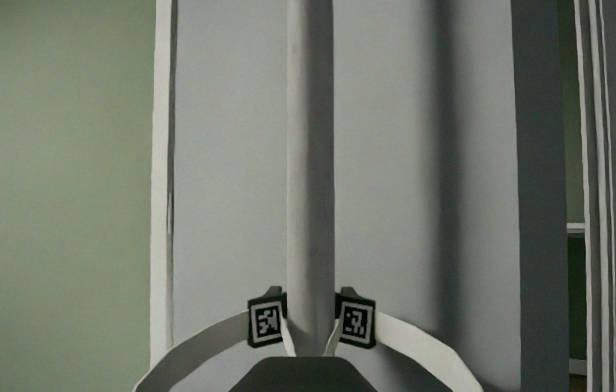

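Call:
execute_actions:
  actions:
    - {"r1":{"base":{"strafe_m":0.1},"joints":{"arm_m":0.02},"pace":"slow"}}
  cameras: []

Call:
execute_actions:
  actions:
    - {"r1":{"base":{"translate_m":-0.25},"joints":{"arm_m":0.17},"pace":"slow"}}
  cameras: ["r1_head_left_camera","r1_wrist_camera"]

Scene clock: 133.23 s.
r1.base_odometry: x=-0.226 y=+0.506 heading=+1.473 (m, m, rad; r1's odometry frame)
r1.turned_by_wheels: -0.002 (rad since the last result)
r1.turned_by_imu: -0.089 (rad since the last result)
r1.base_tilt: forward=+0.3 right=+0.2 (deg)
r1.lidar_m: 0.40 0.48 0.78 1.34 1.86 1.20 1.21 1.63 1.71 1.23 1.20 1.26
r1.base_status: done
r1.joint_positions: lift_m=+0.800 arm_m=+0.022 wrist_yaw_rad=+0.854 wrist_pitch_rad=+0.018 wrist_roll_rad=-0.009 gripper_m=-0.010
r1.joint_status: all done
r1.on_its_own: wrist_yaw_rad is at rest, and its effort (+75) is outside its rest range (-13 to +13)
r1.motor_effort: lift_m=+20(21) arm_m=-11(13) wrist_yaw_rad=+75(84) wrist_pitch_rad=-8(7) wrist_roll_rad=+2(2) gripper_m=-14(17) wheel_0=-20(21) wheel_1=-3(7) wheel_2=-4(13) (%)
r1.hand_pose: x=+0.4484 y=+0.1600 z=+0.9728 quat_wxyz=(+0.910, -0.008, +0.006, +0.414) (m; r1's base frame)
r1.wrist_depth_mm: 1060 946 569 349 225 196 169 / 1060 946 559 347 225 196 169 / 1042 917 554 345 176 195 169 / 1025 917 549 343 173 196 168 / 1025 917 544 342 172 195 167 / 1025 904 539 208 170 187 167 / 991 904 303 187 169 175 166
r2.base_odometry: x=-0.003 y=-0.021 heading=+3.000 (m, m, rad; r2's odometry frame)
r2.turned_by_wheels: +0.000 (rad since the last result)
r2.turned_by_imu: +0.000 (rad since the last result)
r2.base_tilt: forward=+0.3 right=-0.3 (deg)
r2.lidar_m: 0.41 0.81 0.60 0.56 0.59 0.88 2.19 1.22 1.20 1.99 1.23 0.50
r2.base_status: not commanded
r2.joint_positions: lift_m=+0.930 arm_m=+0.021 wrist_yaw_rad=+0.040 wrist_pitch_rad=+0.304 wrist_roll_rad=-0.010 gripper_m=+0.080
r2.joint_status: not commanded
r2.motor_effort: lift_m=+19(20) arm_m=-6(6) wrist_yaw_rad=-1(1) wrist_pitch_rad=-9(9) wrist_roll_rad=+0(0) gripper_m=-23(24) wheel_0=-1(1) wheel_1=+0(1) wheel_2=+0(0) (%)
r2.hand_pose: x=+0.4706 y=-0.0763 z=+1.0218 quat_wxyz=(+0.988, -0.008, +0.151, +0.021) (m; r2's base frame)
r2.wrist_depth_mm: 960 1160 1160 1160 1160 1160 1138 / 976 1205 1205 1229 1205 1205 1205 / 960 1255 1255 1229 1229 1229 1229 / 960 904 229 206 181 750 741 / 976 741 195 208 189 723 723 / 960 182 196 210 193 188 759 / 917 1160 203 107 211 798 798
pictures: none
No camera images: the call's "cameras" was empty. Leave "cameras" out to get every camera's image.

Scene clock: 137.00 s.
r1.base_odometry: x=-0.251 y=+0.258 heading=+1.473 (m, m, rad; r1's odometry frame)
r1.turned_by_wheels: +0.000 (rad since the last result)
r1.turned_by_imu: -0.087 (rad since the last result)
r1.base_tilt: forward=+0.3 right=+0.1 (deg)
r1.lidar_m: 0.56 0.57 1.02 1.51 1.71 1.04 0.98 1.45 1.47 1.41 1.31 1.39
r1.base_status: done
r1.joint_positions: lift_m=+0.800 arm_m=+0.170 wrist_yaw_rad=+0.876 wrist_pitch_rad=+0.017 wrist_roll_rad=-0.009 gripper_m=-0.010
r1.joint_status: all done
r1.motor_effort: lift_m=+21(21) arm_m=+0(11) wrist_yaw_rad=+11(75) wrist_pitch_rad=-6(8) wrist_roll_rad=+1(2) gripper_m=-15(16) wheel_0=-2(17) wheel_1=-8(13) wheel_2=+13(11) (%)
r1.hand_pose: x=+0.5927 y=+0.1657 z=+0.9730 quat_wxyz=(+0.905, -0.008, +0.006, +0.424) (m; r1's base frame)
r1.wrist_depth_mm: 1098 1008 621 189 230 175 175 / 1098 991 609 187 230 175 172 / 1098 991 603 186 229 175 168 / 1060 976 597 185 229 174 166 / 1060 960 585 183 228 173 164 / 1060 960 585 182 200 173 163 / 1042 960 473 144 215 160 161
r2.base_odometry: x=-0.003 y=-0.021 heading=+3.000 (m, m, rad; r2's odometry frame)
r2.turned_by_wheels: +0.000 (rad since the last result)
r2.turned_by_imu: +0.000 (rad since the last result)
r2.base_tilt: forward=+0.4 right=-0.3 (deg)
r2.lidar_m: 0.43 0.82 0.58 0.58 0.63 0.86 2.21 0.98 0.97 1.99 1.26 0.49
r2.base_status: not commanded
r2.joint_positions: lift_m=+0.930 arm_m=+0.021 wrist_yaw_rad=+0.040 wrist_pitch_rad=+0.304 wrist_roll_rad=-0.010 gripper_m=+0.080
r2.joint_status: not commanded
r2.motor_effort: lift_m=+19(20) arm_m=-6(6) wrist_yaw_rad=-2(0) wrist_pitch_rad=-10(10) wrist_roll_rad=+1(1) gripper_m=-23(24) wheel_0=-1(1) wheel_1=-1(0) wheel_2=+0(1) (%)
r2.hand_pose: x=+0.4706 y=-0.0763 z=+1.0218 quat_wxyz=(+0.988, -0.008, +0.151, +0.021) (m; r2's base frame)
r2.wrist_depth_mm: 960 1160 1160 1182 1160 1160 1138 / 960 1205 1205 1205 1205 1205 1182 / 976 1255 1229 1229 1229 1229 1229 / 976 917 229 206 181 750 750 / 976 741 195 208 189 723 723 / 976 182 196 210 193 189 759 / 931 1182 202 107 211 798 798
pictures: r1_head_left_camera, r1_wrist_camera
Images, in order (width x height): r1_head_left_camera 420x672, r1_wrist_camera 616x392.

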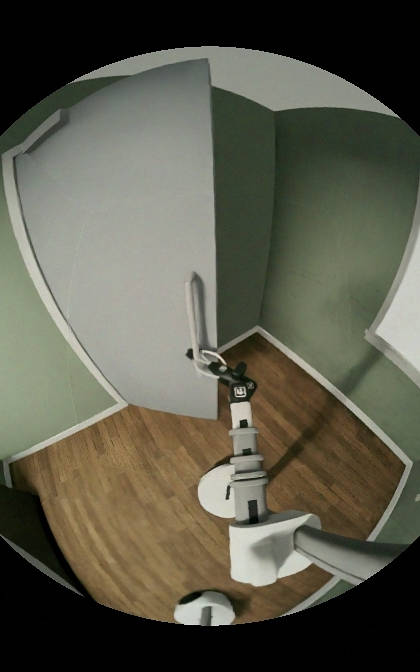

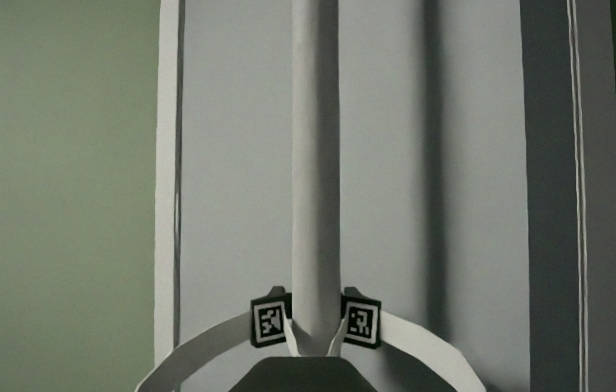

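Call:
execute_actions:
  actions:
    - {"r1":{"base":{"strafe_m":0.06},"joints":{"arm_m":0.02},"pace":"slow"},"r2":{"base":{"translate_m":-1.1}}}
  cameras: ["r1_head_left_camera","r1_wrist_camera","r2_head_right_camera"]

Scene clock: 149.90 s.
r1.base_odometry: x=-0.310 y=+0.264 heading=+1.472 (m, m, rad; r1's odometry frame)
r1.turned_by_wheels: -0.001 (rad since the last result)
r1.turned_by_imu: -0.033 (rad since the last result)
r1.base_tilt: forward=+0.2 right=+0.2 (deg)
r1.lidar_m: 0.42 0.42 0.91 1.38 1.65 1.70 1.64 0.71 0.72 1.50 1.37 1.43
r1.base_status: done
r1.joint_positions: lift_m=+0.800 arm_m=+0.022 wrist_yaw_rad=+0.872 wrist_pitch_rad=+0.018 wrist_roll_rad=-0.009 gripper_m=-0.010
r1.joint_status: all done
r1.on_its_own: wrist_yaw_rad is at rest, and its effort (+22) is outside its rest range (-13 to +13)
r1.motor_effort: lift_m=+21(20) arm_m=-12(17) wrist_yaw_rad=+22(69) wrist_pitch_rad=-9(6) wrist_roll_rad=+2(2) gripper_m=-12(14) wheel_0=-7(20) wheel_1=-6(7) wheel_2=+1(9) (%)
r1.hand_pose: x=+0.4456 y=+0.1646 z=+0.9727 quat_wxyz=(+0.906, -0.008, +0.006, +0.422) (m; r1's base frame)
r1.wrist_depth_mm: 1138 1078 976 188 237 168 - / 1160 1060 960 186 236 168 144 / 1138 1042 960 183 236 168 143 / 1138 1060 960 182 235 168 142 / 1118 1042 946 181 234 168 142 / 1098 1025 946 179 199 167 141 / 1098 1025 389 160 220 153 -
r2.base_odometry: x=+1.086 y=-0.177 heading=+3.000 (m, m, rad; r2's odometry frame)
r2.turned_by_wheels: +0.000 (rad since the last result)
r2.turned_by_imu: +0.003 (rad since the last result)
r2.base_tilt: forward=+0.3 right=-0.3 (deg)
r2.lidar_m: 0.42 0.84 0.63 0.61 0.65 0.93 1.08 1.14 1.63 0.75 0.73 0.48
r2.base_status: done
r2.joint_positions: lift_m=+0.930 arm_m=+0.021 wrist_yaw_rad=+0.040 wrist_pitch_rad=+0.304 wrist_roll_rad=-0.010 gripper_m=+0.080
r2.joint_status: not commanded
r2.motor_effort: lift_m=+20(20) arm_m=-6(6) wrist_yaw_rad=-1(1) wrist_pitch_rad=-9(10) wrist_roll_rad=+0(1) gripper_m=-24(25) wheel_0=+1(6) wheel_1=-1(7) wheel_2=+1(11) (%)
r2.hand_pose: x=+0.4706 y=-0.0763 z=+1.0218 quat_wxyz=(+0.988, -0.008, +0.151, +0.021) (m; r2's base frame)
r2.wrist_depth_mm: 1008 1499 - - - - - / 1008 1499 - - - - - / 1008 1464 - 1708 1708 1756 1708 / 1008 1499 227 207 181 1808 1756 / 1008 1397 195 208 190 1863 1863 / 1008 182 195 210 194 189 1921 / 960 1430 203 107 211 1537 1537
pictures: r1_head_left_camera, r1_wrist_camera, r2_head_right_camera
Images, in order (width x height): r1_head_left_camera 420x672, r1_wrist_camera 616x392, r2_head_right_camera 420x672.

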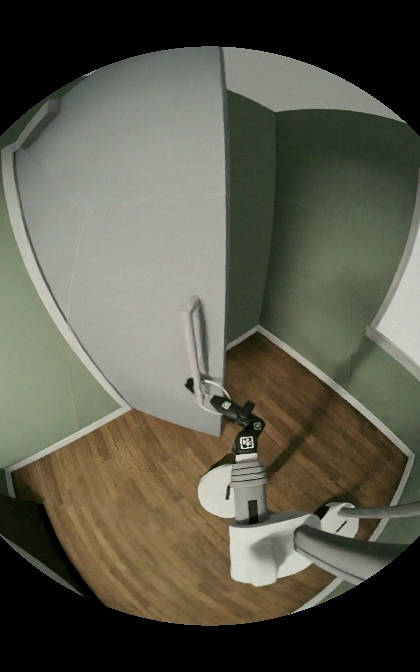

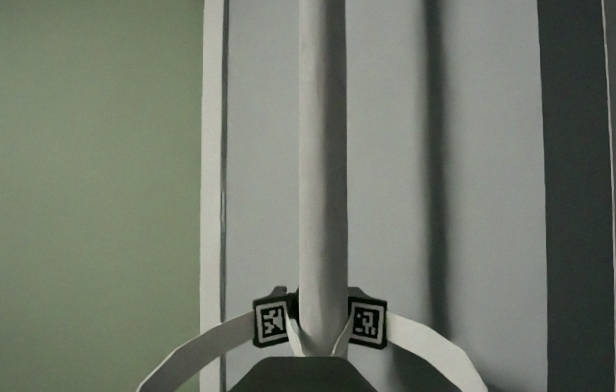

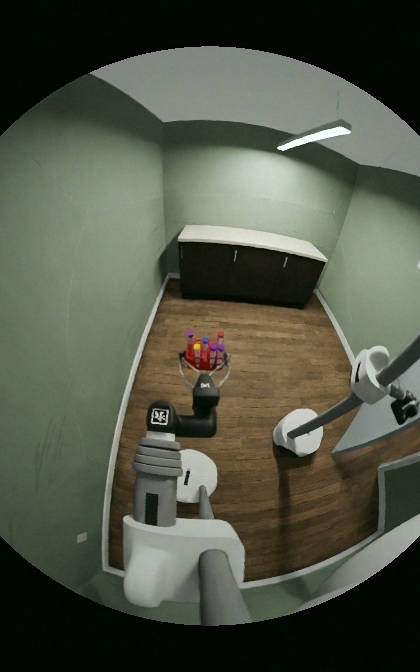

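Call:
execute_actions:
  actions:
    - {"r1":{"base":{"translate_m":-0.2},"joints":{"arm_m":0.2},"pace":"slow"}}
  cameras: []

Call:
execute_actions:
  actions:
    - {"r1":{"base":{"strafe_m":0.09},"joints":{"arm_m":0.1,"wrist_yaw_rad":0.72},"pace":"slow"}}
  cameras: ["r1_wrist_camera"]

Scene clock: 157.87 s.
r1.base_odometry: x=-0.330 y=+0.066 heading=+1.473 (m, m, rad; r1's odometry frame)
r1.turned_by_wheels: +0.001 (rad since the last result)
r1.turned_by_imu: -0.001 (rad since the last result)
r1.base_tilt: forward=+0.4 right=+0.0 (deg)
r1.lidar_m: 0.60 0.69 1.22 1.59 1.54 1.56 1.43 0.54 0.59 0.69 1.51 1.56
r1.base_status: done
r1.joint_positions: lift_m=+0.800 arm_m=+0.200 wrist_yaw_rad=+0.878 wrist_pitch_rad=+0.017 wrist_roll_rad=-0.009 gripper_m=-0.010
r1.joint_status: all done
r1.motor_effort: lift_m=+21(20) arm_m=-1(10) wrist_yaw_rad=+5(24) wrist_pitch_rad=-4(9) wrist_roll_rad=+2(2) gripper_m=-14(18) wheel_0=+2(5) wheel_1=-6(11) wheel_2=+12(15) (%)
r1.hand_pose: x=+0.6225 y=+0.1662 z=+0.9731 quat_wxyz=(+0.905, -0.008, +0.006, +0.425) (m; r1's base frame)
r1.wrist_depth_mm: 1205 1118 991 189 235 163 - / 1182 1078 991 187 234 163 144 / 1160 1098 991 186 233 163 143 / 1160 1060 991 185 233 163 142 / 1160 1060 960 183 232 162 140 / 1138 1060 960 182 195 161 139 / 1138 1060 842 176 216 148 -
r2.base_odometry: x=+1.086 y=-0.177 heading=+3.000 (m, m, rad; r2's odometry frame)
r2.turned_by_wheels: +0.000 (rad since the last result)
r2.turned_by_imu: +0.001 (rad since the last result)
r2.base_tilt: forward=+0.4 right=-0.2 (deg)
r2.lidar_m: 0.41 0.87 0.62 0.60 0.65 0.95 1.07 1.10 1.61 0.93 0.63 0.51
r2.base_status: not commanded
r2.joint_positions: lift_m=+0.930 arm_m=+0.021 wrist_yaw_rad=+0.040 wrist_pitch_rad=+0.304 wrist_roll_rad=-0.010 gripper_m=+0.080
r2.joint_status: not commanded
r2.motor_effort: lift_m=+20(20) arm_m=-6(6) wrist_yaw_rad=-1(1) wrist_pitch_rad=-11(10) wrist_roll_rad=+0(0) gripper_m=-23(25) wheel_0=+0(0) wheel_1=-1(1) wheel_2=+1(1) (%)
r2.hand_pose: x=+0.4706 y=-0.0763 z=+1.0218 quat_wxyz=(+0.988, -0.008, +0.151, +0.021) (m; r2's base frame)
r2.wrist_depth_mm: 1008 1499 - - - - - / 1008 1499 - - - - - / 1008 1499 - 1756 1756 1708 1708 / 1008 1499 229 206 180 1808 1756 / 1008 1397 195 208 189 1921 1921 / 1008 182 196 210 194 189 1863 / 960 1430 203 107 211 1537 1576
pictures: none
No camera images: the call's "cameras" was empty. Leave "cameras" out to get every camera's image.

Scene clock: 160.17 s.
r1.base_odometry: x=-0.420 y=+0.075 heading=+1.471 (m, m, rad; r1's odometry frame)
r1.turned_by_wheels: -0.002 (rad since the last result)
r1.turned_by_imu: +0.009 (rad since the last result)
r1.base_tilt: forward=+0.2 right=+0.1 (deg)
r1.lidar_m: 0.49 0.63 1.19 1.54 1.48 1.49 1.52 0.62 0.65 0.75 1.57 1.61
r1.base_status: done
r1.joint_positions: lift_m=+0.800 arm_m=+0.102 wrist_yaw_rad=+0.703 wrist_pitch_rad=+0.017 wrist_roll_rad=-0.009 gripper_m=-0.010
r1.joint_status: all done
r1.on_its_own: wrist_yaw_rad is at rest, and its effort (+49) is outside its rest range (-13 to +13)
r1.motor_effort: lift_m=+20(20) arm_m=-9(18) wrist_yaw_rad=+49(53) wrist_pitch_rad=-4(4) wrist_roll_rad=+2(2) gripper_m=-10(20) wheel_0=-15(15) wheel_1=-3(7) wheel_2=-6(14) (%)
r1.hand_pose: x=+0.5491 y=+0.1197 z=+0.9731 quat_wxyz=(+0.939, -0.007, +0.007, +0.344) (m; r1's base frame)
r1.wrist_depth_mm: 1008 991 931 389 235 180 - / 991 991 904 387 236 180 153 / 1008 991 891 384 234 179 153 / 991 960 878 384 233 179 153 / 991 960 854 379 232 179 152 / 991 960 854 187 187 178 151 / 976 946 366 168 224 164 -
r2.base_odometry: x=+1.086 y=-0.177 heading=+3.000 (m, m, rad; r2's odometry frame)
r2.turned_by_wheels: +0.000 (rad since the last result)
r2.turned_by_imu: +0.000 (rad since the last result)
r2.base_tilt: forward=+0.3 right=-0.3 (deg)
r2.lidar_m: 0.42 0.85 0.62 0.60 0.63 0.92 1.07 1.13 1.62 1.01 0.72 0.50
r2.base_status: not commanded
r2.joint_positions: lift_m=+0.930 arm_m=+0.021 wrist_yaw_rad=+0.040 wrist_pitch_rad=+0.304 wrist_roll_rad=-0.010 gripper_m=+0.080
r2.joint_status: not commanded
r2.motor_effort: lift_m=+20(19) arm_m=-6(6) wrist_yaw_rad=-1(2) wrist_pitch_rad=-9(10) wrist_roll_rad=+0(1) gripper_m=-23(25) wheel_0=+1(0) wheel_1=-1(1) wheel_2=+1(1) (%)
r2.hand_pose: x=+0.4706 y=-0.0763 z=+1.0218 quat_wxyz=(+0.988, -0.008, +0.151, +0.021) (m; r2's base frame)
r2.wrist_depth_mm: 991 1499 - - - - - / 991 1464 - - - - - / 1008 1464 - 1756 1756 1756 1756 / 1008 1499 229 206 180 1808 1808 / 1008 1397 195 208 189 1863 1921 / 1008 182 196 210 193 189 1921 / 960 1430 204 106 211 1537 1537
pictures: r1_wrist_camera
Images, in order (width x height): r1_wrist_camera 616x392.

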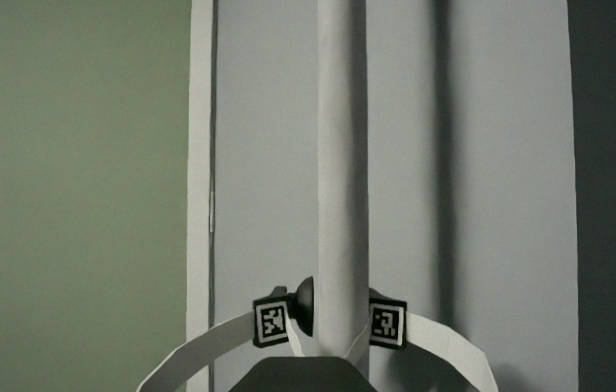

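Good. Repeat.

Call:
execute_actions:
  actions:
    - {"r1":{"base":{"strafe_m":0.09},"joints":{"arm_m":0.0,"wrist_yaw_rad":0.56},"pace":"slow"}}
  cameras: []

Call:
execute_actions:
  actions:
    - {"r1":{"base":{"translate_m":-0.18},"joints":{"arm_m":0.16},"pace":"slow"}}
  cameras: ["r1_wrist_camera","r1_head_left_camera"]

Scene clock: 164.60 s.
r1.base_odometry: x=-0.509 y=+0.084 heading=+1.470 (m, m, rad; r1's odometry frame)
r1.turned_by_wheels: -0.001 (rad since the last result)
r1.turned_by_imu: -0.003 (rad since the last result)
r1.base_tilt: forward=+0.4 right=+0.2 (deg)
r1.lidar_m: 0.38 0.60 1.13 1.46 1.40 1.42 1.58 0.69 0.69 0.84 1.64 1.70
r1.base_status: done
r1.joint_positions: lift_m=+0.800 arm_m=+0.002 wrist_yaw_rad=+0.551 wrist_pitch_rad=+0.018 wrist_roll_rad=-0.009 gripper_m=-0.010
r1.joint_status: all done
r1.on_its_own: wrist_yaw_rad is at rest, and its effort (+26) is outside its rest range (-13 to +13)
r1.motor_effort: lift_m=+21(21) arm_m=-10(17) wrist_yaw_rad=+26(44) wrist_pitch_rad=-7(6) wrist_roll_rad=+1(2) gripper_m=-8(18) wheel_0=-9(14) wheel_1=-1(5) wheel_2=-3(8) (%)
r1.hand_pose: x=+0.4645 y=+0.0765 z=+0.9729 quat_wxyz=(+0.962, -0.007, +0.007, +0.272) (m; r1's base frame)
r1.wrist_depth_mm: 946 960 854 181 236 172 - / 946 946 831 180 235 172 147 / 931 946 820 179 234 172 146 / 917 946 809 178 233 171 146 / 917 931 798 177 232 171 145 / 904 931 778 176 200 170 145 / 917 917 347 159 218 156 -
r2.base_odometry: x=+1.086 y=-0.177 heading=+3.000 (m, m, rad; r2's odometry frame)
r2.turned_by_wheels: +0.000 (rad since the last result)
r2.turned_by_imu: +0.000 (rad since the last result)
r2.base_tilt: forward=+0.3 right=-0.3 (deg)
r2.lidar_m: 0.42 0.86 0.62 0.59 0.66 0.92 1.08 1.12 1.63 1.17 0.79 0.48
r2.base_status: not commanded
r2.joint_positions: lift_m=+0.930 arm_m=+0.021 wrist_yaw_rad=+0.040 wrist_pitch_rad=+0.304 wrist_roll_rad=-0.010 gripper_m=+0.080
r2.joint_status: not commanded
r2.motor_effort: lift_m=+19(19) arm_m=-6(6) wrist_yaw_rad=-1(1) wrist_pitch_rad=-9(9) wrist_roll_rad=+1(1) gripper_m=-21(22) wheel_0=+0(1) wheel_1=-1(1) wheel_2=+1(1) (%)
r2.hand_pose: x=+0.4706 y=-0.0763 z=+1.0218 quat_wxyz=(+0.988, -0.008, +0.151, +0.021) (m; r2's base frame)
r2.wrist_depth_mm: 1008 1464 - - - - - / 1008 1464 - - - - - / 1008 1499 - 1708 1708 1708 1708 / 1008 1499 228 206 180 1808 1808 / 1008 1397 195 208 189 1863 1921 / 1008 182 196 210 194 189 1921 / 976 1430 203 107 211 1537 1537
pictures: none
No camera images: the call's "cameras" was empty. Leave "cameras" out to get every camera's image.

Scene clock: 167.67 s.
r1.base_odometry: x=-0.527 y=-0.095 heading=+1.470 (m, m, rad; r1's odometry frame)
r1.turned_by_wheels: +0.001 (rad since the last result)
r1.turned_by_imu: -0.001 (rad since the last result)
r1.base_tilt: forward=+0.3 right=+0.1 (deg)
r1.lidar_m: 0.55 0.78 1.28 1.42 1.30 1.32 1.41 1.30 0.56 0.75 1.73 1.81
r1.base_status: done
r1.joint_positions: lift_m=+0.800 arm_m=+0.160 wrist_yaw_rad=+0.562 wrist_pitch_rad=+0.017 wrist_roll_rad=-0.009 gripper_m=-0.010
r1.joint_status: all done
r1.motor_effort: lift_m=+21(21) arm_m=-1(9) wrist_yaw_rad=-5(26) wrist_pitch_rad=-5(8) wrist_roll_rad=+2(1) gripper_m=-15(17) wheel_0=-1(12) wheel_1=-6(8) wheel_2=+14(18) (%)
r1.hand_pose: x=+0.6218 y=+0.0796 z=+0.9731 quat_wxyz=(+0.961, -0.007, +0.007, +0.277) (m; r1's base frame)
r1.wrist_depth_mm: 960 991 960 193 229 163 156 / 960 976 976 190 228 163 154 / 946 976 960 189 228 163 152 / 946 960 960 187 227 162 150 / 946 946 931 186 226 162 149 / 946 946 946 180 202 161 147 / 931 946 668 177 206 153 145
r2.base_odometry: x=+1.086 y=-0.177 heading=+3.000 (m, m, rad; r2's odometry frame)
r2.turned_by_wheels: +0.000 (rad since the last result)
r2.turned_by_imu: +0.000 (rad since the last result)
r2.base_tilt: forward=+0.3 right=-0.3 (deg)
r2.lidar_m: 0.41 0.86 0.64 0.60 0.65 0.93 1.07 1.10 1.62 1.18 0.77 0.50
r2.base_status: not commanded
r2.joint_positions: lift_m=+0.930 arm_m=+0.021 wrist_yaw_rad=+0.040 wrist_pitch_rad=+0.304 wrist_roll_rad=-0.010 gripper_m=+0.080
r2.joint_status: not commanded
r2.motor_effort: lift_m=+19(20) arm_m=-6(6) wrist_yaw_rad=-1(1) wrist_pitch_rad=-11(9) wrist_roll_rad=+0(1) gripper_m=-21(24) wheel_0=+1(0) wheel_1=-1(1) wheel_2=+1(1) (%)
r2.hand_pose: x=+0.4706 y=-0.0763 z=+1.0218 quat_wxyz=(+0.988, -0.008, +0.151, +0.021) (m; r2's base frame)
r2.wrist_depth_mm: 1008 1464 - - - - - / 1008 1464 - - - - - / 1008 1499 - 1708 1708 1708 1708 / 991 1464 229 206 180 1808 1808 / 991 1397 195 208 189 1863 1863 / 1008 182 196 211 193 188 1863 / 976 1464 203 107 211 1537 1537
pictures: r1_head_left_camera, r1_wrist_camera
Images, in order (width x height): r1_head_left_camera 420x672, r1_wrist_camera 616x392.

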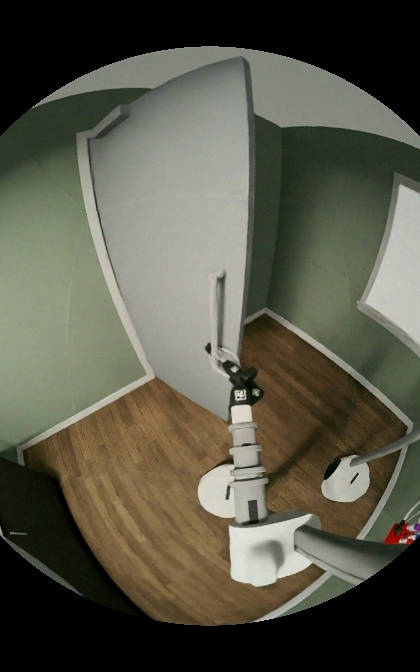

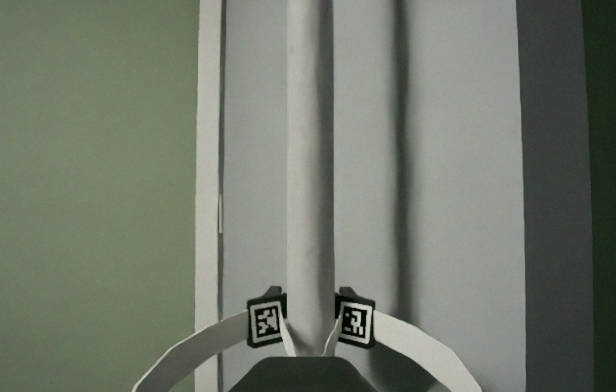

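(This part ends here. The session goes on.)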